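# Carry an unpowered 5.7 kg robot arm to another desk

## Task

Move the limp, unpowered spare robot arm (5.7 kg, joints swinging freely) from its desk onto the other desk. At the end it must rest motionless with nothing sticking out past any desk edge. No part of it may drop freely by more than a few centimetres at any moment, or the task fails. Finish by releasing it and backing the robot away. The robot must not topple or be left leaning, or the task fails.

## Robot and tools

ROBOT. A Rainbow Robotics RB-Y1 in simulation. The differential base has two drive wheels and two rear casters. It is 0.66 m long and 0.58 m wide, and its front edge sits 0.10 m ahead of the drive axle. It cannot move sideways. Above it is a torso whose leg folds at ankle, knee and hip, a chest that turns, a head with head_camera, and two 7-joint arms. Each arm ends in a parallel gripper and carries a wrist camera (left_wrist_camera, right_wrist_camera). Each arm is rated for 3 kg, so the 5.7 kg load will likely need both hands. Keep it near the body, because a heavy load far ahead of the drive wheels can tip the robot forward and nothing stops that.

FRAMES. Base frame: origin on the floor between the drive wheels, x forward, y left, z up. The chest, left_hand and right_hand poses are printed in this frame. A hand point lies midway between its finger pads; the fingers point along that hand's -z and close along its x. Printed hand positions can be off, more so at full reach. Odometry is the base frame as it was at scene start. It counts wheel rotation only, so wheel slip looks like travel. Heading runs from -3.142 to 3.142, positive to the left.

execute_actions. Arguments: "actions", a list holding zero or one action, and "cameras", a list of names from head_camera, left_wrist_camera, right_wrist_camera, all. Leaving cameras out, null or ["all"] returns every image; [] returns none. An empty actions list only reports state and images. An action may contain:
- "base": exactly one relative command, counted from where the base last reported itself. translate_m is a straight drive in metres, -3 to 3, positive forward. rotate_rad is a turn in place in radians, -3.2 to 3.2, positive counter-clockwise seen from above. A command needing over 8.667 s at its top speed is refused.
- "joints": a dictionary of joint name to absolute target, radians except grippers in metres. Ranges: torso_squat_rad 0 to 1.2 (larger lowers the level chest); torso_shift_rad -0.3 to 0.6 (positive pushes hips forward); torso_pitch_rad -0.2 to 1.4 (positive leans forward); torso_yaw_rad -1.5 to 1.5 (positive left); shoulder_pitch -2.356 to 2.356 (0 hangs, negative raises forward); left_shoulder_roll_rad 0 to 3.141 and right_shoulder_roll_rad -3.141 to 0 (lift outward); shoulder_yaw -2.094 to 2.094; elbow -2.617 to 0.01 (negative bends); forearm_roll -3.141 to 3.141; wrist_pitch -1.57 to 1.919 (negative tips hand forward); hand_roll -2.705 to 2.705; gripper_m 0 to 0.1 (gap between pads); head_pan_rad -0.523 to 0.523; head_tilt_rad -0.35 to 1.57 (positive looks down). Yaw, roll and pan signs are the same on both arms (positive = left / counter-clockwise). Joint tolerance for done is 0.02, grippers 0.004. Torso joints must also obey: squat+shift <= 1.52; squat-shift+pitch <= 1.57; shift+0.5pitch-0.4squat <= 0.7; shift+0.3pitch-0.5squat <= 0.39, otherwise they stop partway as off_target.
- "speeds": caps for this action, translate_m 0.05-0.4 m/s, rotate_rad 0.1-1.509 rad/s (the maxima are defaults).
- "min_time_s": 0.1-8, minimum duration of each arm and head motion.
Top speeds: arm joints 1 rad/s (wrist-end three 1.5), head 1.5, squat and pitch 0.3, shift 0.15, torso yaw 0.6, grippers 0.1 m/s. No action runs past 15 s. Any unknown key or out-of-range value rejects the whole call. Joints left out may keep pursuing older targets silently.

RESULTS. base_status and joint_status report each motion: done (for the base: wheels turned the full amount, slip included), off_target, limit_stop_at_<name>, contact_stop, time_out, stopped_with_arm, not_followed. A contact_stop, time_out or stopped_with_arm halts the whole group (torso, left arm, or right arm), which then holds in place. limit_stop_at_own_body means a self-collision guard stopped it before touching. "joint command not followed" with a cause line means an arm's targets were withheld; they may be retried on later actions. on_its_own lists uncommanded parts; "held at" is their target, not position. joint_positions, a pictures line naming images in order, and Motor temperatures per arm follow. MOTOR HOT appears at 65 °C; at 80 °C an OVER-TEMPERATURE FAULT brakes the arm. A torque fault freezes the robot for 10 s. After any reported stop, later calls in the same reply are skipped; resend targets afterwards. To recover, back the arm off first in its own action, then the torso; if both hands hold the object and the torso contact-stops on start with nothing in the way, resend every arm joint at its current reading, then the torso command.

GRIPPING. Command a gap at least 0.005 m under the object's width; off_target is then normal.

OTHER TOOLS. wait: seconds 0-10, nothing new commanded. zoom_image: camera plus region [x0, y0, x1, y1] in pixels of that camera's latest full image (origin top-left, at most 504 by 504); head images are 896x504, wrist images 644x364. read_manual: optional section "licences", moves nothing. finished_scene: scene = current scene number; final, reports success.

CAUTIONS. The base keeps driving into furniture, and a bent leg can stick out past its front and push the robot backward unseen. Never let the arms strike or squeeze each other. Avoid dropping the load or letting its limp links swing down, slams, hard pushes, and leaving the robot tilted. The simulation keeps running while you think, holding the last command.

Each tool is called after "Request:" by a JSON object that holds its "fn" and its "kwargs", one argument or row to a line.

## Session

Request:
{"fn": "execute_actions", "kwargs": {
  "actions": []
}}

Scene clock: 0.00 s.
Motor temperatures (°C, as the motors report them): left_arm=[29 30 28 32 32 31 31] | right_arm=[29 24 28 28 36 32 32]
base_odometry: x=+0.000 y=+0.000 heading=+0.000 (m, m, rad; odometry frame)
base_status: not commanded
joint_positions: torso_squat_rad=+0.350 torso_shift_rad=-0.001 torso_pitch_rad=+0.000 torso_yaw_rad=+0.001 left_shoulder_pitch_rad=-0.053 left_shoulder_roll_rad=+0.017 left_shoulder_yaw_rad=-0.035 left_elbow_rad=-0.152 left_forearm_roll_rad=-0.033 left_wrist_pitch_rad=+0.006 left_hand_roll_rad=+0.013 left_gripper_m=+0.101 right_shoulder_pitch_rad=+0.011 right_shoulder_roll_rad=-0.015 right_shoulder_yaw_rad=-0.037 right_elbow_rad=-0.254 right_forearm_roll_rad=+0.028 right_wrist_pitch_rad=-0.048 right_hand_roll_rad=-0.041 right_gripper_m=+0.100 head_pan_rad=+0.000 head_tilt_rad=+0.400
joint_status: not commanded
chest: x=-0.2288 y=-0.0006 z=+1.2474 quat_wxyz=(+1.000, +0.001, +0.000, +0.000) (m; base frame)
left_hand: x=-0.1179 y=+0.2291 z=+0.5705 quat_wxyz=(+0.994, +0.009, -0.098, -0.037) (m; base frame)
right_hand: x=-0.1028 y=-0.2364 z=+0.5743 quat_wxyz=(+0.989, -0.008, -0.145, -0.025) (m; base frame)
pictures: head_camera, left_wrist_camera, right_wrist_camera
camera_calibration (this result's frames):
head_camera: T_world_to_cam=[[-0.00579302, -0.998395, 0.0563428, -0.0883999], [-0.389026, -0.0496551, -0.919888, 1.31131], [0.921209, -0.0272477, -0.388113, 0.695239], [0, 0, 0, 1]] pos_world=[-0.13084, -0.00420114, 1.48107]
left_wrist_camera: T_world_to_cam=[[0.984432, -0.0415788, 0.170775, 0.0279412], [-0.138846, -0.779723, 0.610536, -0.151978], [0.107772, -0.624743, -0.773358, 0.683706], [0, 0, 0, 1]] pos_world=[-0.122292, 0.309801, 0.616765]
right_wrist_camera: T_world_to_cam=[[-0.958687, 0.0210827, -0.283682, 0.0675728], [-0.160468, 0.783352, 0.600509, -0.147073], [0.234883, 0.621221, -0.747605, 0.687258], [0, 0, 0, 1]] pos_world=[-0.120245, -0.313154, 0.621286]
Images, in order (width x height): head_camera 896x504, left_wrist_camera 644x364, right_wrist_camera 644x364.

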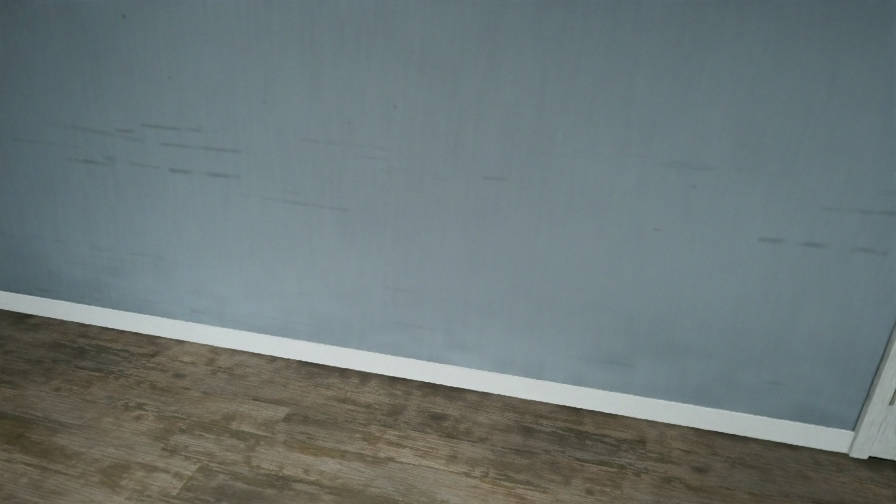

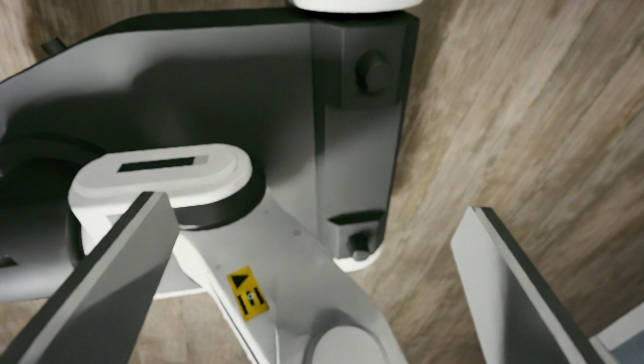

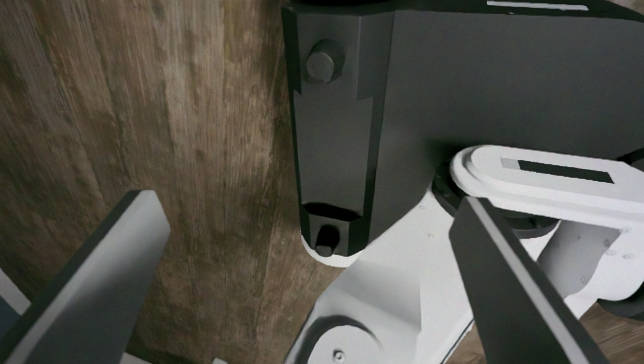

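Request:
{"fn": "execute_actions", "kwargs": {
  "actions": [
    {"joints": {"left_shoulder_yaw_rad": 0.85, "left_forearm_roll_rad": 1.25, "left_wrist_pitch_rad": -1.35, "left_shoulder_roll_rad": 0.1, "right_shoulder_yaw_rad": -0.95, "right_forearm_roll_rad": -1.45, "right_wrist_pitch_rad": -1.35, "right_shoulder_roll_rad": -0.1, "head_pan_rad": 0.52, "head_tilt_rad": 0.3}}
  ]
}}

Scene clock: 3.27 s.
Motor temperatures (°C, as the motors report them): left_arm=[29 30 28 32 32 31 31] | right_arm=[28 24 28 28 36 32 32]
base_odometry: x=+0.000 y=+0.000 heading=+0.000 (m, m, rad; odometry frame)
base_status: not commanded
joint_positions: torso_squat_rad=+0.350 torso_shift_rad=-0.001 torso_pitch_rad=+0.000 torso_yaw_rad=+0.001 left_shoulder_pitch_rad=-0.053 left_shoulder_roll_rad=+0.100 left_shoulder_yaw_rad=+0.850 left_elbow_rad=-0.152 left_forearm_roll_rad=+1.250 left_wrist_pitch_rad=-1.350 left_hand_roll_rad=+0.013 left_gripper_m=+0.101 right_shoulder_pitch_rad=+0.011 right_shoulder_roll_rad=-0.100 right_shoulder_yaw_rad=-0.950 right_elbow_rad=-0.254 right_forearm_roll_rad=-1.450 right_wrist_pitch_rad=-1.350 right_hand_roll_rad=-0.041 right_gripper_m=+0.100 head_pan_rad=+0.520 head_tilt_rad=+0.300
joint_status: all done
chest: x=-0.2288 y=-0.0006 z=+1.2474 quat_wxyz=(+1.000, +0.001, +0.000, +0.000) (m; base frame)
left_hand: x=-0.2796 y=+0.5059 z=+0.7774 quat_wxyz=(+0.305, +0.522, -0.418, +0.678) (m; base frame)
right_hand: x=-0.3562 y=-0.4905 z=+0.7788 quat_wxyz=(+0.163, -0.560, -0.366, -0.725) (m; base frame)
pictures: head_camera, left_wrist_camera, right_wrist_camera
camera_calibration (this result's frames):
head_camera: T_world_to_cam=[[0.485892, -0.872241, 0.0557135, 0.0143194], [-0.231308, -0.1898, -0.954187, 1.39347], [0.842856, 0.450745, -0.293979, 0.543163], [0, 0, 0, 1]] pos_world=[-0.142445, 0.0321431, 1.48851]
left_wrist_camera: T_world_to_cam=[[-0.307058, -0.0165536, 0.951547, -0.817505], [0.932776, -0.203584, 0.297459, 0.166687], [0.188795, 0.978918, 0.0779528, -0.416374], [0, 0, 0, 1]] pos_world=[-0.327894, 0.427997, 0.760769]
right_wrist_camera: T_world_to_cam=[[0.306378, -0.153461, -0.939458, 0.763769], [0.945188, -0.0680383, 0.31936, 0.0837297], [-0.112929, -0.985809, 0.124204, -0.533488], [0, 0, 0, 1]] pos_world=[-0.373388, -0.403012, 0.757051]
Images, in order (width x height): head_camera 896x504, left_wrist_camera 644x364, right_wrist_camera 644x364.

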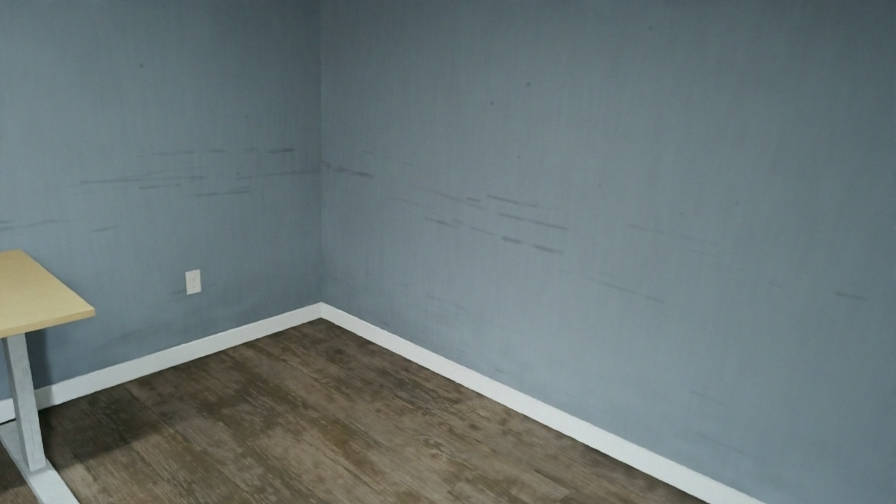

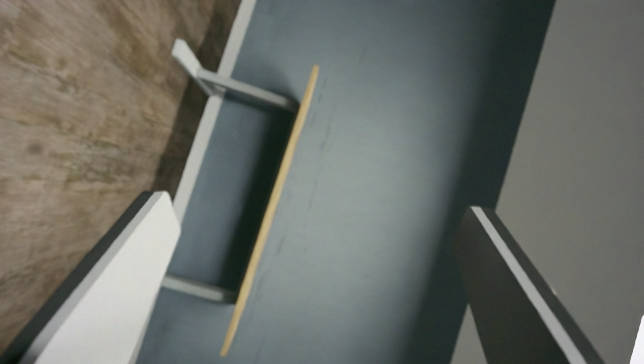

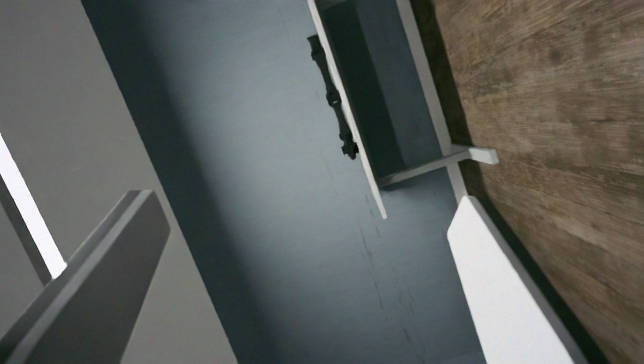

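Request:
{"fn": "zoom_image", "kwargs": {
  "camera": "right_wrist_camera",
  "region": [270, 0, 510, 230]
}}

Region (270, 0, 510, 230) of right_wrist_camera's 644x364 image, scaled by 2.100, with more detail than that image has; it fills the top 483 rows of this view, and the rest is white.

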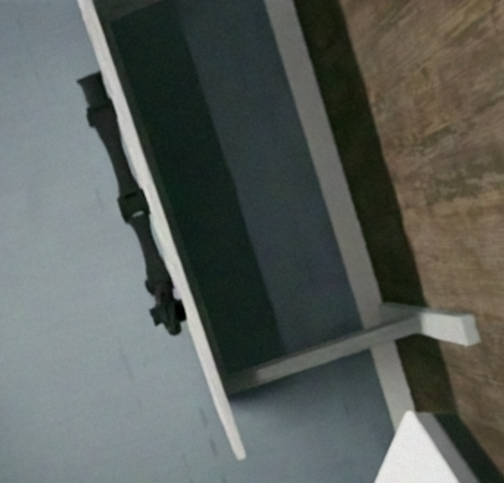

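Request:
{"fn": "execute_actions", "kwargs": {
  "actions": [
    {"base": {"rotate_rad": -2.12}, "joints": {"left_shoulder_yaw_rad": 0.0, "left_forearm_roll_rad": 0.0, "left_wrist_pitch_rad": 0.0, "right_shoulder_yaw_rad": 0.0, "right_forearm_roll_rad": 0.0, "right_wrist_pitch_rad": 0.0, "head_pan_rad": 0.1, "head_tilt_rad": 0.36}, "min_time_s": 3}
  ],
  "cameras": ["head_camera"]
}}

Scene clock: 9.93 s.
Motor temperatures (°C, as the motors report them): left_arm=[29 30 28 32 32 31 31] | right_arm=[28 24 28 28 36 32 32]
base_odometry: x=+0.000 y=+0.000 heading=-2.119 (m, m, rad; odometry frame)
base_status: done
joint_positions: torso_squat_rad=+0.350 torso_shift_rad=-0.001 torso_pitch_rad=+0.000 torso_yaw_rad=+0.001 left_shoulder_pitch_rad=-0.053 left_shoulder_roll_rad=+0.100 left_shoulder_yaw_rad=+0.000 left_elbow_rad=-0.152 left_forearm_roll_rad=+0.000 left_wrist_pitch_rad=+0.000 left_hand_roll_rad=+0.013 left_gripper_m=+0.101 right_shoulder_pitch_rad=+0.011 right_shoulder_roll_rad=-0.100 right_shoulder_yaw_rad=+0.000 right_elbow_rad=-0.254 right_forearm_roll_rad=+0.000 right_wrist_pitch_rad=+0.000 right_hand_roll_rad=-0.041 right_gripper_m=+0.100 head_pan_rad=+0.100 head_tilt_rad=+0.360
joint_status: all done
chest: x=-0.2288 y=-0.0006 z=+1.2474 quat_wxyz=(+1.000, +0.001, +0.000, +0.000) (m; base frame)
left_hand: x=-0.1157 y=+0.2946 z=+0.5746 quat_wxyz=(+0.994, +0.049, -0.102, -0.005) (m; base frame)
right_hand: x=-0.1136 y=-0.2956 z=+0.5749 quat_wxyz=(+0.991, -0.047, -0.122, -0.016) (m; base frame)
pictures: head_camera
camera_calibration (this result's frames):
head_camera: T_world_to_cam=[[0.0915161, -0.994224, 0.0560643, -0.0678631], [-0.345214, -0.0844846, -0.934714, 1.34178], [0.934051, 0.0661872, -0.350952, 0.644236], [0, 0, 0, 1]] pos_world=[-0.132337, 0.00324863, 1.48408]
Images, in order (width x height): head_camera 896x504.

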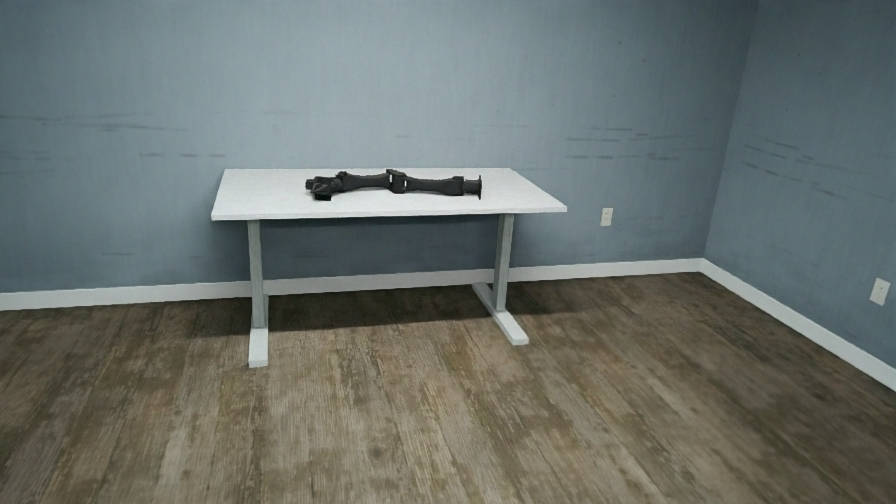

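Request:
{"fn": "zoom_image", "kwargs": {
  "camera": "head_camera",
  "region": [290, 150, 500, 225]
}}

Request:
{"fn": "zoom_image", "kwargs": {
  "camera": "head_camera",
  "region": [195, 150, 585, 380]
}}

Region (290, 150, 500, 225) of head_camera's 896x504 image, scaled by 2.400, with more detail than that image has; it fills the top 180 rows of this view, and the rest is white.

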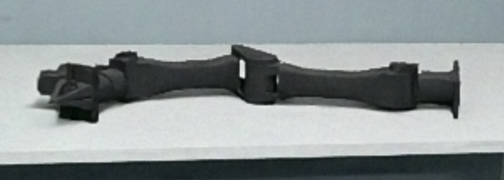

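Region (195, 150, 585, 380) of head_camera's 896x504 image, scaled by 1.292, with more detail than that image has; it fills the top 297 rows of this view, and the rest is white.

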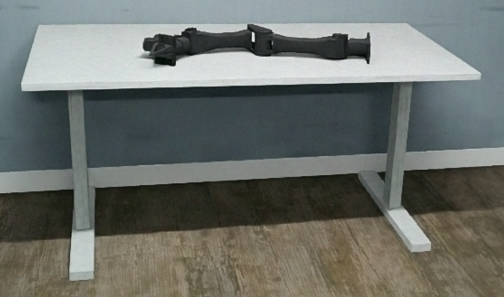

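Request:
{"fn": "execute_actions", "kwargs": {
  "actions": [
    {"base": {"translate_m": 1.3}, "joints": {"head_pan_rad": 0.3, "head_tilt_rad": 0.5, "torso_squat_rad": 0.2}}
  ],
  "cameras": ["head_camera"]
}}

Request:
{"fn": "execute_actions", "kwargs": {
  "actions": [
    {"base": {"rotate_rad": 0.335}, "joints": {"head_pan_rad": 0.0, "head_tilt_rad": 0.55}}
  ],
  "cameras": ["head_camera"]
}}

Scene clock: 16.70 s.
Motor temperatures (°C, as the motors report them): left_arm=[28 30 28 32 32 31 31] | right_arm=[28 24 28 28 36 32 32]
base_odometry: x=-0.679 y=-1.109 heading=-2.120 (m, m, rad; odometry frame)
base_status: done
joint_positions: torso_squat_rad=+0.200 torso_shift_rad=-0.001 torso_pitch_rad=+0.000 torso_yaw_rad=+0.001 left_shoulder_pitch_rad=-0.053 left_shoulder_roll_rad=+0.100 left_shoulder_yaw_rad=+0.000 left_elbow_rad=-0.152 left_forearm_roll_rad=+0.000 left_wrist_pitch_rad=+0.000 left_hand_roll_rad=+0.013 left_gripper_m=+0.101 right_shoulder_pitch_rad=+0.011 right_shoulder_roll_rad=-0.100 right_shoulder_yaw_rad=+0.000 right_elbow_rad=-0.254 right_forearm_roll_rad=+0.000 right_wrist_pitch_rad=+0.000 right_hand_roll_rad=-0.041 right_gripper_m=+0.100 head_pan_rad=+0.300 head_tilt_rad=+0.500
joint_status: all done
chest: x=-0.2288 y=-0.0006 z=+1.2760 quat_wxyz=(+1.000, +0.001, +0.000, +0.000) (m; base frame)
left_hand: x=-0.1156 y=+0.2946 z=+0.6032 quat_wxyz=(+0.994, +0.049, -0.102, -0.005) (m; base frame)
right_hand: x=-0.1135 y=-0.2956 z=+0.6035 quat_wxyz=(+0.991, -0.047, -0.122, -0.015) (m; base frame)
pictures: head_camera
camera_calibration (this result's frames):
head_camera: T_world_to_cam=[[0.294799, -0.953866, 0.0568691, -0.0285922], [-0.442747, -0.18909, -0.876482, 1.26229], [0.846799, 0.233207, -0.478065, 0.823907], [0, 0, 0, 1]] pos_world=[-0.130378, 0.0192724, 1.50188]
Images, in order (width x height): head_camera 896x504.

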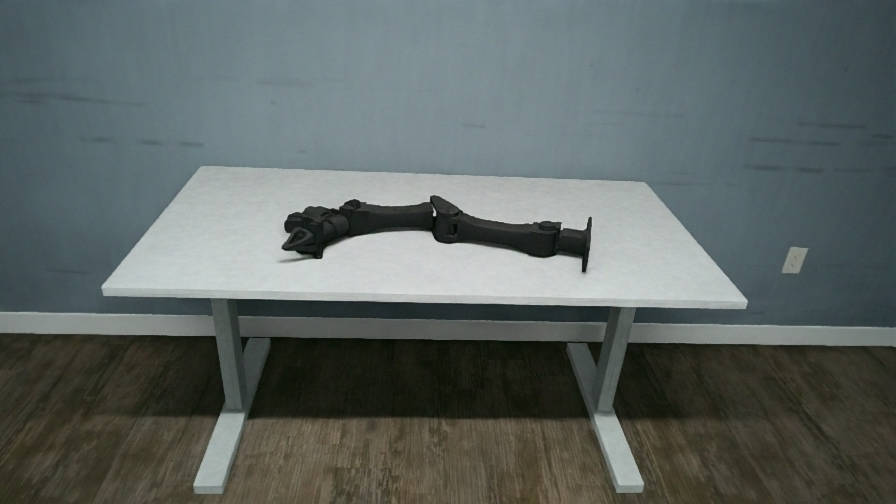

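Scene clock: 18.80 s.
Motor temperatures (°C, as the motors report them): left_arm=[28 30 28 32 32 31 31] | right_arm=[28 24 28 28 36 32 32]
base_odometry: x=-0.679 y=-1.108 heading=-1.786 (m, m, rad; odometry frame)
base_status: done
joint_positions: torso_squat_rad=+0.200 torso_shift_rad=-0.001 torso_pitch_rad=+0.000 torso_yaw_rad=+0.001 left_shoulder_pitch_rad=-0.053 left_shoulder_roll_rad=+0.100 left_shoulder_yaw_rad=+0.000 left_elbow_rad=-0.152 left_forearm_roll_rad=+0.000 left_wrist_pitch_rad=+0.000 left_hand_roll_rad=+0.013 left_gripper_m=+0.101 right_shoulder_pitch_rad=+0.011 right_shoulder_roll_rad=-0.100 right_shoulder_yaw_rad=+0.000 right_elbow_rad=-0.254 right_forearm_roll_rad=+0.000 right_wrist_pitch_rad=+0.000 right_hand_roll_rad=-0.041 right_gripper_m=+0.100 head_pan_rad=+0.000 head_tilt_rad=+0.550
joint_status: all done
chest: x=-0.2288 y=-0.0006 z=+1.2760 quat_wxyz=(+1.000, +0.001, +0.000, +0.000) (m; base frame)
left_hand: x=-0.1156 y=+0.2946 z=+0.6032 quat_wxyz=(+0.994, +0.049, -0.102, -0.005) (m; base frame)
right_hand: x=-0.1135 y=-0.2956 z=+0.6035 quat_wxyz=(+0.991, -0.047, -0.122, -0.015) (m; base frame)
pictures: head_camera
camera_calibration (this result's frames):
head_camera: T_world_to_cam=[[0.00275622, -0.998389, 0.0566641, -0.0887573], [-0.5223, -0.0497583, -0.851309, 1.20879], [0.852758, -0.0272492, -0.521596, 0.889192], [0, 0, 0, 1]] pos_world=[-0.126672, -0.00423732, 1.49788]
Images, in order (width x height): head_camera 896x504.

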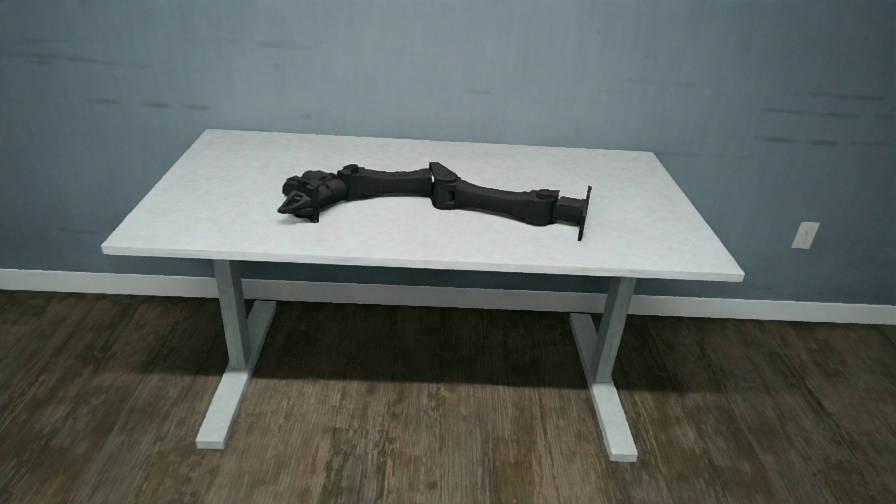

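Request:
{"fn": "zoom_image", "kwargs": {
  "camera": "head_camera",
  "region": [265, 145, 445, 245]
}}

Request:
{"fn": "zoom_image", "kwargs": {
  "camera": "head_camera",
  "region": [420, 150, 610, 255]
}}

Region (265, 145, 445, 245) of head_camera's 896x504 image, scaled by 2.800, with more detail than that image has.

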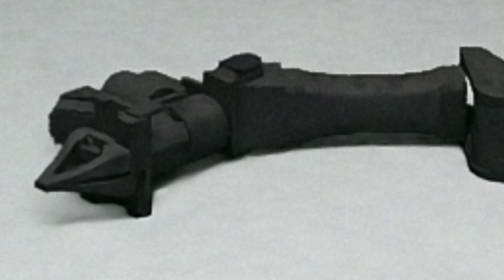

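Region (420, 150, 610, 255) of head_camera's 896x504 image, scaled by 2.653, with more detail than that image has; it fills the top 279 rows of this view, and the rest is white.

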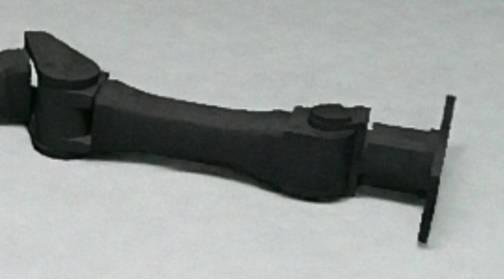

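Request:
{"fn": "execute_actions", "kwargs": {
  "actions": [
    {"base": {"translate_m": 1.05}, "joints": {"torso_pitch_rad": 0.15, "head_tilt_rad": 0.9, "left_shoulder_pitch_rad": -0.4498, "left_shoulder_roll_rad": 0.154, "left_shoulder_yaw_rad": -0.8993, "left_elbow_rad": -1.2058, "left_forearm_roll_rad": -1.0004, "left_wrist_pitch_rad": 1.6373, "left_hand_roll_rad": -1.2463, "right_shoulder_pitch_rad": -0.7686, "right_shoulder_roll_rad": -0.1489, "right_shoulder_yaw_rad": -0.3193, "right_elbow_rad": -1.1173, "right_forearm_roll_rad": 0.0, "right_wrist_pitch_rad": 1.7202, "right_hand_roll_rad": -0.0944}, "min_time_s": 1.8}
  ]
}}

Scene clock: 58.07 s.
Motor temperatures (°C, as the motors report them): left_arm=[28 30 28 32 32 31 31] | right_arm=[28 24 28 28 36 32 32]
base_odometry: x=-0.902 y=-2.134 heading=-1.785 (m, m, rad; odometry frame)
base_status: done
joint_positions: torso_squat_rad=+0.200 torso_shift_rad=-0.001 torso_pitch_rad=+0.150 torso_yaw_rad=+0.001 left_shoulder_pitch_rad=-0.450 left_shoulder_roll_rad=+0.154 left_shoulder_yaw_rad=-0.899 left_elbow_rad=-1.206 left_forearm_roll_rad=-1.000 left_wrist_pitch_rad=+1.637 left_hand_roll_rad=-1.246 left_gripper_m=+0.101 right_shoulder_pitch_rad=-0.769 right_shoulder_roll_rad=-0.149 right_shoulder_yaw_rad=-0.319 right_elbow_rad=-1.117 right_forearm_roll_rad=+0.000 right_wrist_pitch_rad=+1.720 right_hand_roll_rad=-0.094 right_gripper_m=+0.100 head_pan_rad=+0.000 head_tilt_rad=+0.900
joint_status: all done
chest: x=-0.1825 y=-0.0006 z=+1.2725 quat_wxyz=(+0.997, +0.001, +0.075, +0.000) (m; base frame)
left_hand: x=+0.2343 y=+0.2040 z=+0.9391 quat_wxyz=(+0.298, +0.582, +0.241, -0.718) (m; base frame)
right_hand: x=+0.2676 y=-0.2617 z=+0.9185 quat_wxyz=(+0.996, +0.001, +0.000, -0.094) (m; base frame)
pictures: head_camera, left_wrist_camera, right_wrist_camera
camera_calibration (this result's frames):
head_camera: T_world_to_cam=[[0.0301297, -0.998364, 0.0485959, -0.0730038], [-0.866666, -0.050315, -0.496345, 0.675058], [0.497978, -0.0271617, -0.866764, 1.27958], [0, 0, 0, 1]] pos_world=[-0.0499556, -0.00416318, 1.44771]
left_wrist_camera: T_world_to_cam=[[-0.106554, -0.152546, -0.982536, 0.978484], [-0.990651, 0.100944, 0.0917618, 0.15944], [0.0851832, 0.983128, -0.161875, 0.0181465], [0, 0, 0, 1]] pos_world=[0.260665, 0.115329, 0.949703]
right_wrist_camera: T_world_to_cam=[[-0.986781, 0.162017, 0.00372554, 0.301274], [0.126728, 0.757109, 0.640879, -0.395259], [0.101013, 0.632879, -0.767633, 0.930647], [0, 0, 0, 1]] pos_world=[0.253374, -0.338545, 0.966586]
Images, in order (width x height): head_camera 896x504, left_wrist_camera 644x364, right_wrist_camera 644x364.

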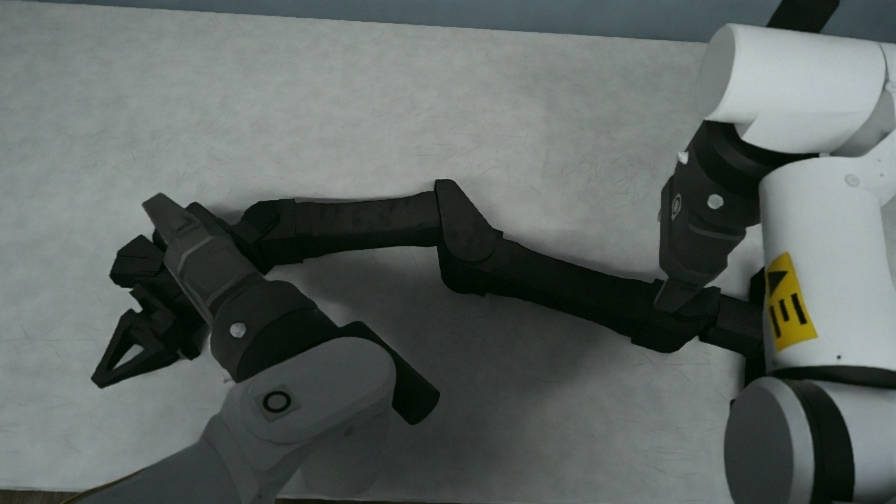

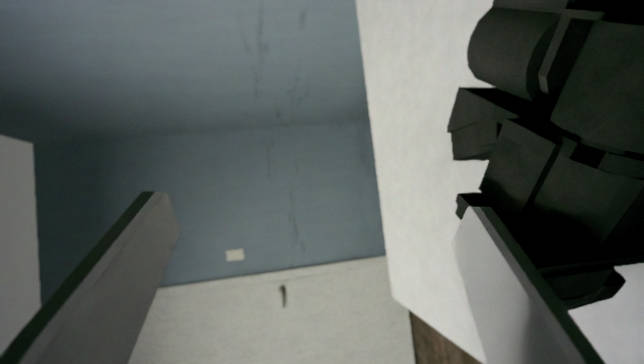

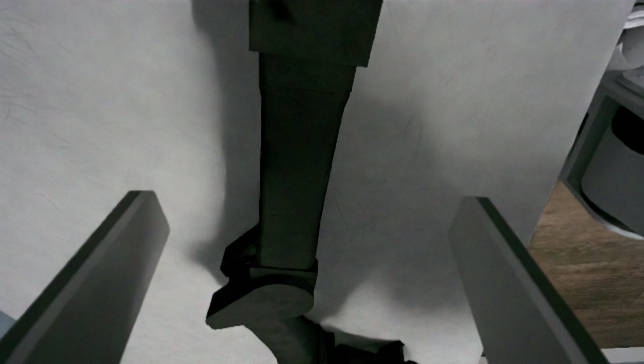

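Request:
{"fn": "execute_actions", "kwargs": {
  "actions": []
}}

Scene clock: 60.67 s.
Motor temperatures (°C, as the motors report them): left_arm=[28 30 28 32 32 31 31] | right_arm=[29 24 28 28 36 32 32]
base_odometry: x=-0.902 y=-2.134 heading=-1.785 (m, m, rad; odometry frame)
base_status: done
joint_positions: torso_squat_rad=+0.200 torso_shift_rad=-0.001 torso_pitch_rad=+0.150 torso_yaw_rad=+0.001 left_shoulder_pitch_rad=-0.450 left_shoulder_roll_rad=+0.154 left_shoulder_yaw_rad=-0.899 left_elbow_rad=-1.206 left_forearm_roll_rad=-1.000 left_wrist_pitch_rad=+1.637 left_hand_roll_rad=-1.246 left_gripper_m=+0.101 right_shoulder_pitch_rad=-0.769 right_shoulder_roll_rad=-0.149 right_shoulder_yaw_rad=-0.319 right_elbow_rad=-1.117 right_forearm_roll_rad=+0.000 right_wrist_pitch_rad=+1.720 right_hand_roll_rad=-0.094 right_gripper_m=+0.100 head_pan_rad=+0.000 head_tilt_rad=+0.900
joint_status: all done
chest: x=-0.1825 y=-0.0006 z=+1.2725 quat_wxyz=(+0.997, +0.001, +0.075, +0.000) (m; base frame)
left_hand: x=+0.2343 y=+0.2040 z=+0.9391 quat_wxyz=(+0.298, +0.582, +0.241, -0.718) (m; base frame)
right_hand: x=+0.2676 y=-0.2617 z=+0.9185 quat_wxyz=(+0.996, +0.001, +0.000, -0.094) (m; base frame)
pictures: head_camera, left_wrist_camera, right_wrist_camera
camera_calibration (this result's frames):
head_camera: T_world_to_cam=[[0.0301298, -0.998364, 0.0485958, -0.0730037], [-0.866665, -0.0503151, -0.496346, 0.675059], [0.497979, -0.0271615, -0.866764, 1.27958], [0, 0, 0, 1]] pos_world=[-0.0499563, -0.00416324, 1.44771]
left_wrist_camera: T_world_to_cam=[[-0.106553, -0.152545, -0.982536, 0.978484], [-0.990651, 0.100944, 0.0917607, 0.15944], [0.0851833, 0.983128, -0.161875, 0.0181459], [0, 0, 0, 1]] pos_world=[0.260664, 0.115329, 0.949703]
right_wrist_camera: T_world_to_cam=[[-0.986781, 0.162017, 0.00372471, 0.301274], [0.126727, 0.757109, 0.640879, -0.395259], [0.101013, 0.63288, -0.767632, 0.930647], [0, 0, 0, 1]] pos_world=[0.253374, -0.338545, 0.966586]
Images, in order (width x height): head_camera 896x504, left_wrist_camera 644x364, right_wrist_camera 644x364.

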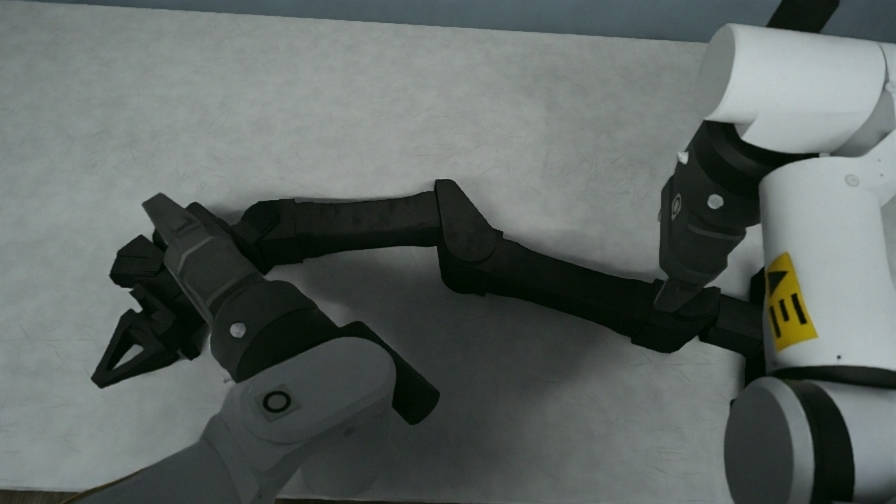

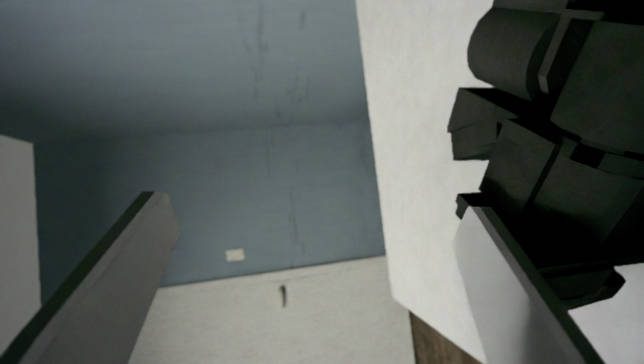

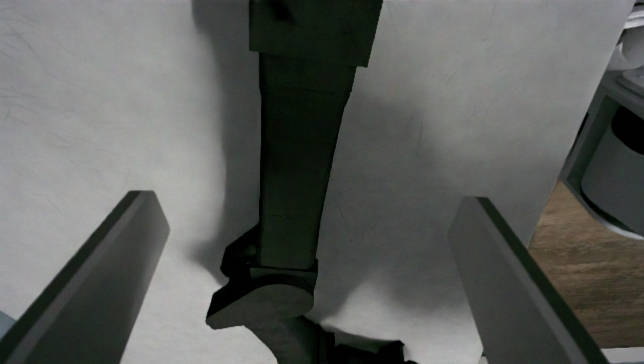

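Request:
{"fn": "zoom_image", "kwargs": {
  "camera": "head_camera",
  "region": [560, 220, 800, 400]
}}

Request:
{"fn": "zoom_image", "kwargs": {
  "camera": "head_camera",
  "region": [70, 170, 330, 400]
}}

Region (560, 220, 800, 400) of head_camera's 896x504 image, scaled by 2.100, with more detail than that image has; it fills the top 378 rows of this view, and the rest is white.

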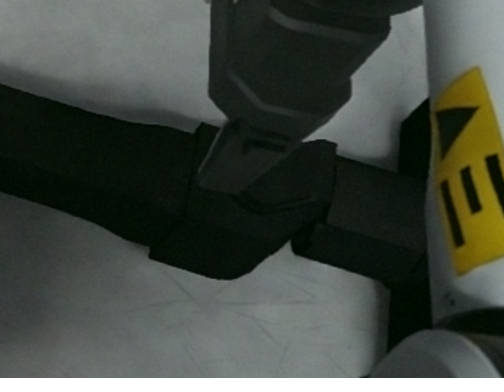

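Region (70, 170, 330, 400) of head_camera's 896x504 image, scaled by 1.938, with more detail than that image has; it fills the top 446 rows of this view, and the rest is white.

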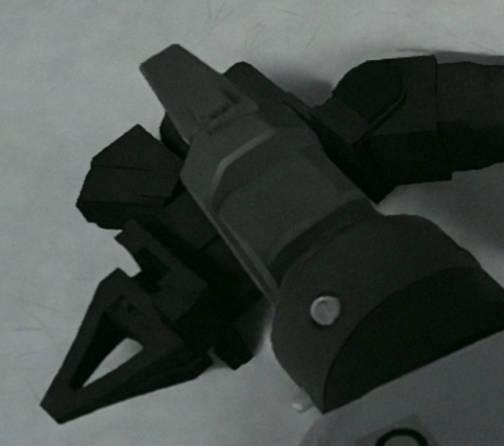

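Request:
{"fn": "zoom_image", "kwargs": {
  "camera": "left_wrist_camera",
  "region": [380, 0, 644, 330]
}}

Region (380, 0, 644, 330) of left_wrist_camera's 644x364 image, scaled by 1.527, with more detail than that image has; it fills the left 403 columns of this view, and the rest is white.

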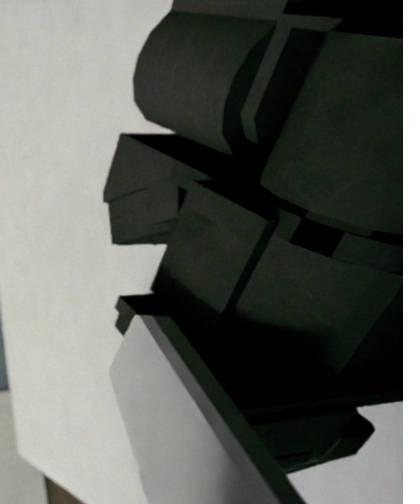

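Request:
{"fn": "execute_actions", "kwargs": {
  "actions": [
    {"joints": {"torso_squat_rad": 0.40, "torso_yaw_rad": -0.15, "head_pan_rad": 0.15, "left_shoulder_pitch_rad": -0.4803, "left_shoulder_roll_rad": 0.0518, "left_shoulder_yaw_rad": -0.7248, "left_elbow_rad": -1.1544, "left_forearm_roll_rad": -1.0581, "left_wrist_pitch_rad": 1.8208, "left_hand_roll_rad": -1.2991, "right_shoulder_pitch_rad": -0.9301, "right_shoulder_roll_rad": -0.1304, "right_shoulder_yaw_rad": -0.3059, "right_elbow_rad": -0.9228, "right_forearm_roll_rad": 0, "right_wrist_pitch_rad": 1.6733, "right_hand_roll_rad": -0.134}, "min_time_s": 0.7}
  ]
}}

Scene clock: 84.17 s.
Motor temperatures (°C, as the motors report them): left_arm=[29 30 28 32 32 31 31] | right_arm=[29 24 28 28 36 32 32]
base_odometry: x=-0.902 y=-2.134 heading=-1.785 (m, m, rad; odometry frame)
base_status: not commanded
joint_positions: torso_squat_rad=+0.400 torso_shift_rad=-0.001 torso_pitch_rad=+0.150 torso_yaw_rad=-0.150 left_shoulder_pitch_rad=-0.480 left_shoulder_roll_rad=+0.052 left_shoulder_yaw_rad=-0.725 left_elbow_rad=-1.155 left_forearm_roll_rad=-1.058 left_wrist_pitch_rad=+1.821 left_hand_roll_rad=-1.299 left_gripper_m=+0.101 right_shoulder_pitch_rad=-0.930 right_shoulder_roll_rad=-0.131 right_shoulder_yaw_rad=-0.306 right_elbow_rad=-0.923 right_forearm_roll_rad=+0.000 right_wrist_pitch_rad=+1.673 right_hand_roll_rad=-0.134 right_gripper_m=+0.100 head_pan_rad=+0.150 head_tilt_rad=+0.900
joint_status: all done
chest: x=-0.1825 y=-0.0006 z=+1.2312 quat_wxyz=(+0.994, -0.005, +0.075, -0.075) (m; base frame)
left_hand: x=+0.2434 y=+0.1616 z=+0.9196 quat_wxyz=(+0.346, +0.564, +0.281, -0.695) (m; base frame)
right_hand: x=+0.2593 y=-0.2954 z=+0.8991 quat_wxyz=(+0.989, +0.001, +0.000, -0.150) (m; base frame)
pictures: head_camera, left_wrist_camera, right_wrist_camera
camera_calibration (this result's frames):
head_camera: T_world_to_cam=[[0.0292367, -0.998384, 0.0487373, -0.0745857], [-0.866654, -0.0496133, -0.496437, 0.654302], [0.498053, -0.0277242, -0.866703, 1.2438], [0, 0, 0, 1]] pos_world=[-0.0502422, -0.00751981, 1.40646]
left_wrist_camera: T_world_to_cam=[[-0.0843498, -0.165665, -0.982568, 0.950615], [-0.995124, -0.0365913, 0.0915971, 0.197982], [-0.0511278, 0.985503, -0.16177, 0.0885778], [0, 0, 0, 1]] pos_world=[0.281729, 0.0774341, 0.930239]
right_wrist_camera: T_world_to_cam=[[-0.962621, 0.270825, 0.00389766, 0.324351], [0.210316, 0.738324, 0.640816, -0.383417], [0.170671, 0.617683, -0.767685, 0.915411], [0, 0, 0, 1]] pos_world=[0.236631, -0.37019, 0.947183]
Images, in order (width x height): head_camera 896x504, left_wrist_camera 644x364, right_wrist_camera 644x364.

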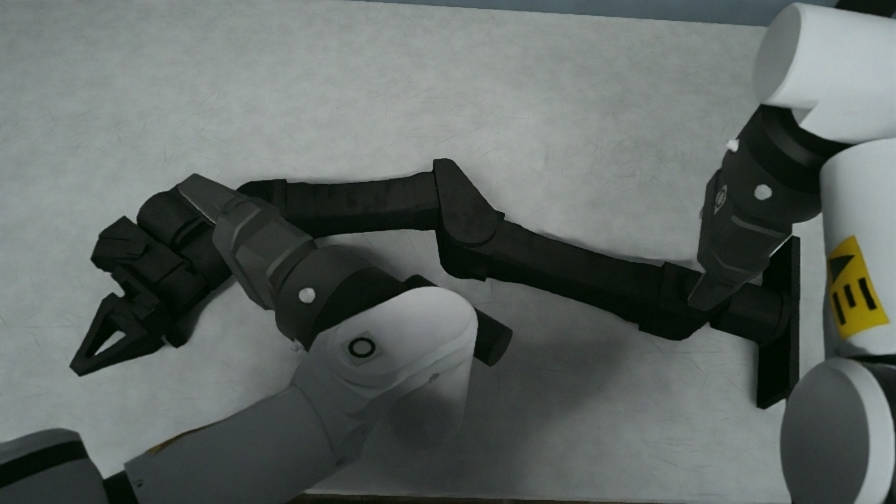

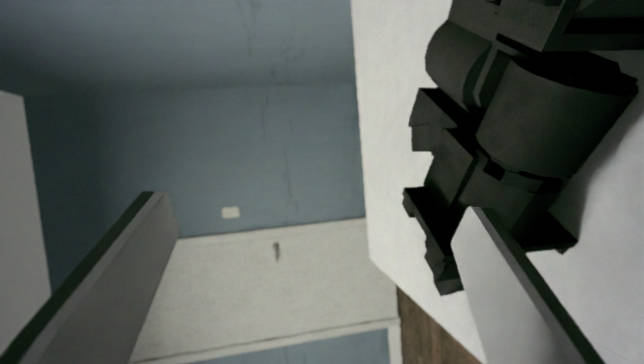

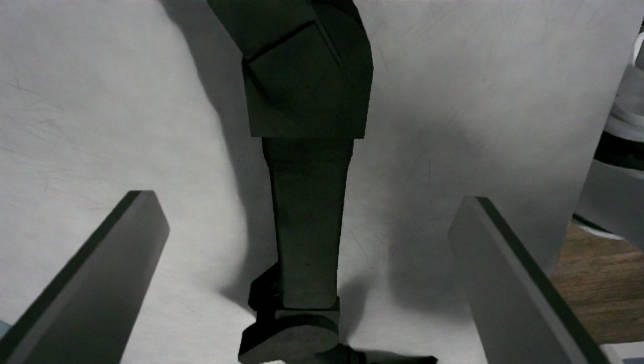

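Request:
{"fn": "zoom_image", "kwargs": {
  "camera": "left_wrist_camera",
  "region": [390, 0, 644, 254]
}}

Region (390, 0, 644, 254) of left_wrist_camera's 644x364 image, scaled by 1.984, with more detail than that image has.

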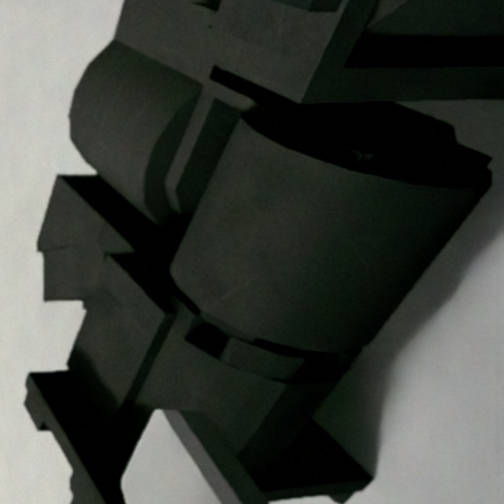

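Request:
{"fn": "execute_actions", "kwargs": {
  "actions": [
    {"joints": {"torso_squat_rad": 0.63}}
  ]
}}

Scene clock: 88.47 s.
Motor temperatures (°C, as the motors report them): left_arm=[29 30 28 32 32 31 31] | right_arm=[29 24 28 28 36 32 32]
base_odometry: x=-0.902 y=-2.134 heading=-1.785 (m, m, rad; odometry frame)
base_status: not commanded
joint_positions: torso_squat_rad=+0.630 torso_shift_rad=-0.001 torso_pitch_rad=+0.150 torso_yaw_rad=-0.150 left_shoulder_pitch_rad=-0.480 left_shoulder_roll_rad=+0.052 left_shoulder_yaw_rad=-0.725 left_elbow_rad=-1.155 left_forearm_roll_rad=-1.058 left_wrist_pitch_rad=+1.821 left_hand_roll_rad=-1.299 left_gripper_m=+0.101 right_shoulder_pitch_rad=-0.930 right_shoulder_roll_rad=-0.131 right_shoulder_yaw_rad=-0.306 right_elbow_rad=-0.923 right_forearm_roll_rad=+0.000 right_wrist_pitch_rad=+1.673 right_hand_roll_rad=-0.134 right_gripper_m=+0.100 head_pan_rad=+0.150 head_tilt_rad=+0.900
joint_status: all done
chest: x=-0.1824 y=-0.0006 z=+1.1521 quat_wxyz=(+0.994, -0.005, +0.075, -0.075) (m; base frame)
left_hand: x=+0.2435 y=+0.1617 z=+0.8405 quat_wxyz=(+0.346, +0.564, +0.281, -0.695) (m; base frame)
right_hand: x=+0.2594 y=-0.2954 z=+0.8199 quat_wxyz=(+0.989, +0.001, +0.000, -0.150) (m; base frame)
pictures: head_camera, left_wrist_camera, right_wrist_camera
camera_calibration (this result's frames):
head_camera: T_world_to_cam=[[0.0292406, -0.998384, 0.0487357, -0.0706974], [-0.866676, -0.0496146, -0.496399, 0.61506], [0.498014, -0.027723, -0.866726, 1.17519], [0, 0, 0, 1]] pos_world=[-0.0501357, -0.00748737, 1.32733]
left_wrist_camera: T_world_to_cam=[[-0.0843681, -0.165635, -0.982572, 0.872878], [-0.99512, -0.0366399, 0.091622, 0.205312], [-0.0511772, 0.985506, -0.161735, 0.0757187], [0, 0, 0, 1]] pos_world=[0.281828, 0.0774806, 0.851101]
right_wrist_camera: T_world_to_cam=[[-0.962625, 0.270811, 0.00391233, 0.324732], [0.210314, 0.738327, 0.640813, -0.332755], [0.17065, 0.617685, -0.767687, 0.85463], [0, 0, 0, 1]] pos_world=[0.236736, -0.370151, 0.868051]
Images, in order (width x height): head_camera 896x504, left_wrist_camera 644x364, right_wrist_camera 644x364.

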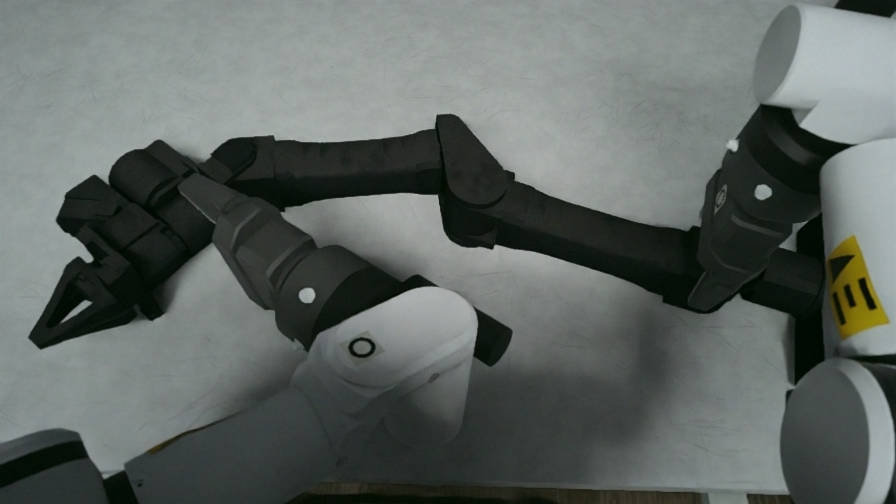

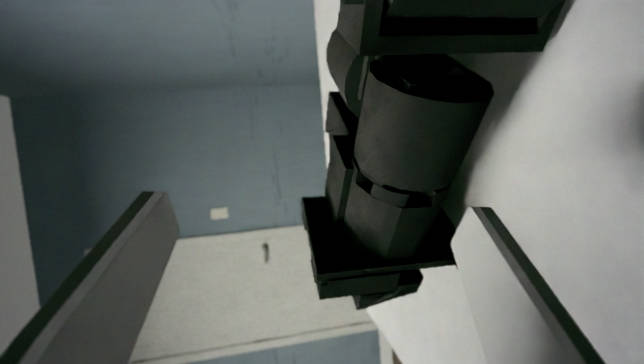

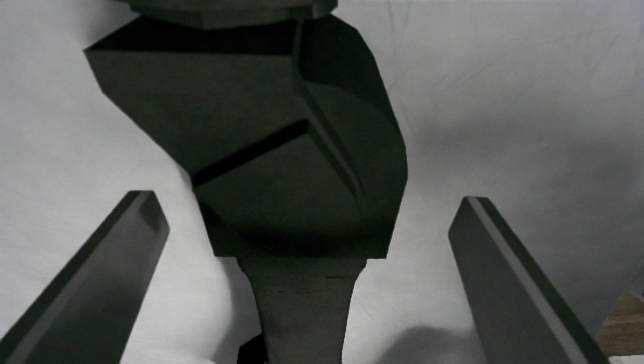

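Request:
{"fn": "zoom_image", "kwargs": {
  "camera": "left_wrist_camera",
  "region": [300, 0, 560, 260]
}}

Region (300, 0, 560, 260) of left_wrist_camera's 644x364 image, scaled by 1.938, with more detail than that image has.

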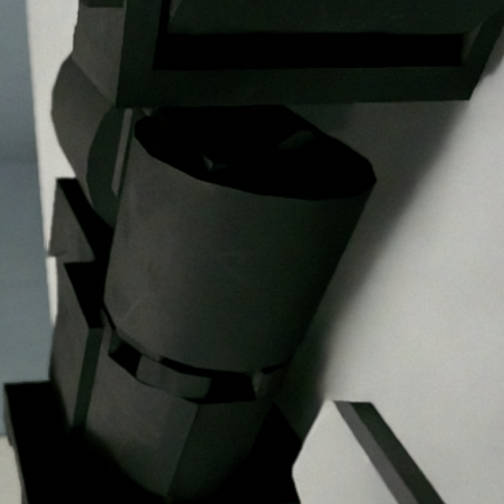

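Request:
{"fn": "execute_actions", "kwargs": {
  "actions": [
    {"joints": {"torso_squat_rad": 0.70, "left_shoulder_pitch_rad": -0.4865, "left_shoulder_roll_rad": 0.074, "left_shoulder_yaw_rad": -0.6583, "left_elbow_rad": -1.0874, "left_forearm_roll_rad": -1.0607, "left_wrist_pitch_rad": 1.7246, "left_hand_roll_rad": -1.2947, "right_shoulder_pitch_rad": -0.9527, "right_shoulder_roll_rad": -0.1374, "right_shoulder_yaw_rad": -0.3107, "right_elbow_rad": -0.8804, "right_wrist_pitch_rad": 1.6542}, "min_time_s": 0.8}
  ]
}}

Scene clock: 99.50 s.
Motor temperatures (°C, as the motors report them): left_arm=[29 30 28 32 32 31 31] | right_arm=[30 24 28 28 36 32 32]
base_odometry: x=-0.902 y=-2.134 heading=-1.785 (m, m, rad; odometry frame)
base_status: not commanded
joint_positions: torso_squat_rad=+0.700 torso_shift_rad=-0.001 torso_pitch_rad=+0.150 torso_yaw_rad=-0.150 left_shoulder_pitch_rad=-0.486 left_shoulder_roll_rad=+0.074 left_shoulder_yaw_rad=-0.659 left_elbow_rad=-1.088 left_forearm_roll_rad=-1.061 left_wrist_pitch_rad=+1.725 left_hand_roll_rad=-1.295 left_gripper_m=+0.101 right_shoulder_pitch_rad=-0.952 right_shoulder_roll_rad=-0.137 right_shoulder_yaw_rad=-0.310 right_elbow_rad=-0.880 right_forearm_roll_rad=+0.000 right_wrist_pitch_rad=+1.654 right_hand_roll_rad=-0.134 right_gripper_m=+0.100 head_pan_rad=+0.150 head_tilt_rad=+0.900
joint_status: all done
chest: x=-0.1823 y=-0.0005 z=+1.1218 quat_wxyz=(+0.994, -0.005, +0.075, -0.075) (m; base frame)
left_hand: x=+0.2615 y=+0.1856 z=+0.7972 quat_wxyz=(+0.336, +0.559, +0.289, -0.701) (m; base frame)
right_hand: x=+0.2632 y=-0.2957 z=+0.7895 quat_wxyz=(+0.989, +0.001, +0.000, -0.149) (m; base frame)
pictures: head_camera, left_wrist_camera, right_wrist_camera
camera_calibration (this result's frames):
head_camera: T_world_to_cam=[[0.029242, -0.998384, 0.0487352, -0.0692121], [-0.866686, -0.0496151, -0.496381, 0.600068], [0.497997, -0.0277229, -0.866735, 1.14898], [0, 0, 0, 1]] pos_world=[-0.0500931, -0.00747472, 1.2971]
left_wrist_camera: T_world_to_cam=[[-0.108683, -0.147661, -0.983048, 0.83927], [-0.992882, -0.0323459, 0.114628, 0.208373], [-0.0487237, 0.988509, -0.143094, 0.030013], [0, 0, 0, 1]] pos_world=[0.299566, 0.100999, 0.805452]
right_wrist_camera: T_world_to_cam=[[-0.962834, 0.270058, 0.00436977, 0.328115], [0.21004, 0.738484, 0.640722, -0.313679], [0.169805, 0.617826, -0.767761, 0.831122], [0, 0, 0, 1]] pos_world=[0.240676, -0.370452, 0.837651]
Images, in order (width x height): head_camera 896x504, left_wrist_camera 644x364, right_wrist_camera 644x364.

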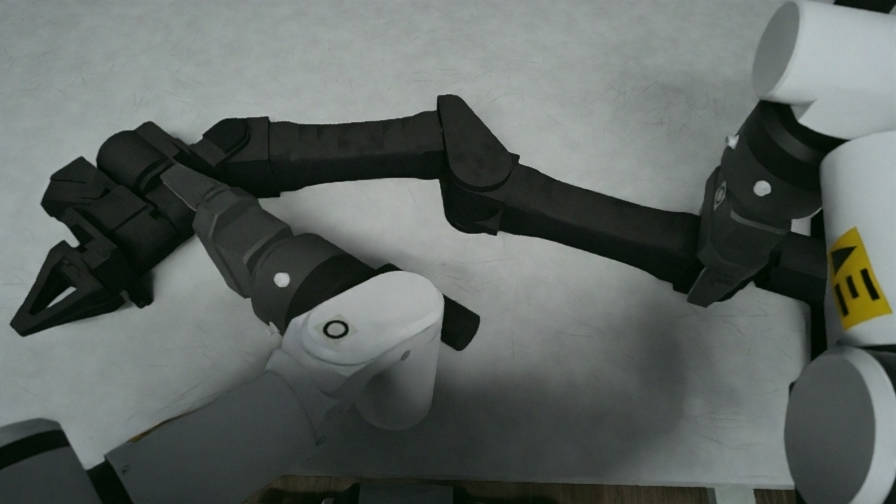

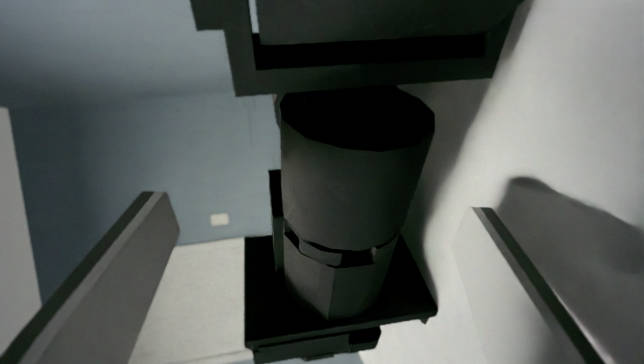

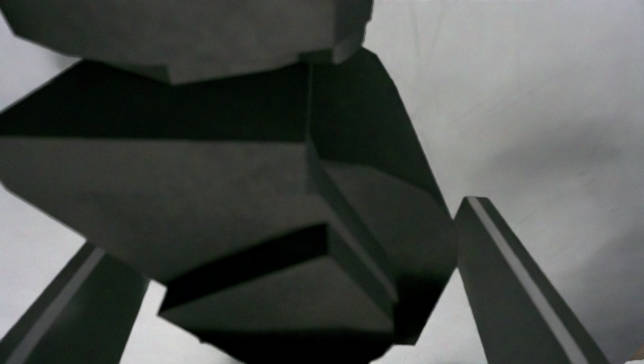

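Request:
{"fn": "zoom_image", "kwargs": {
  "camera": "left_wrist_camera",
  "region": [260, 60, 540, 340]
}}

Region (260, 60, 540, 340) of left_wrist_camera's 644x364 image, scaled by 1.800, with more detail than that image has.

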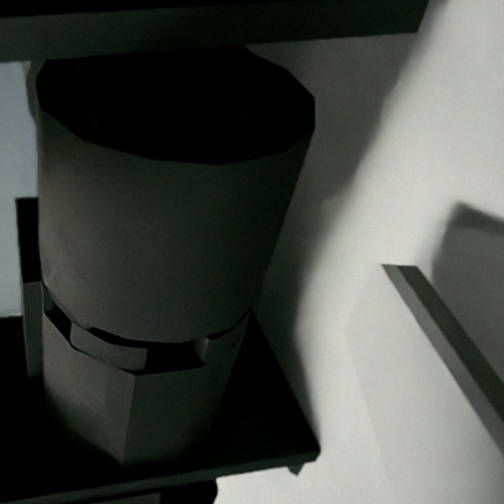

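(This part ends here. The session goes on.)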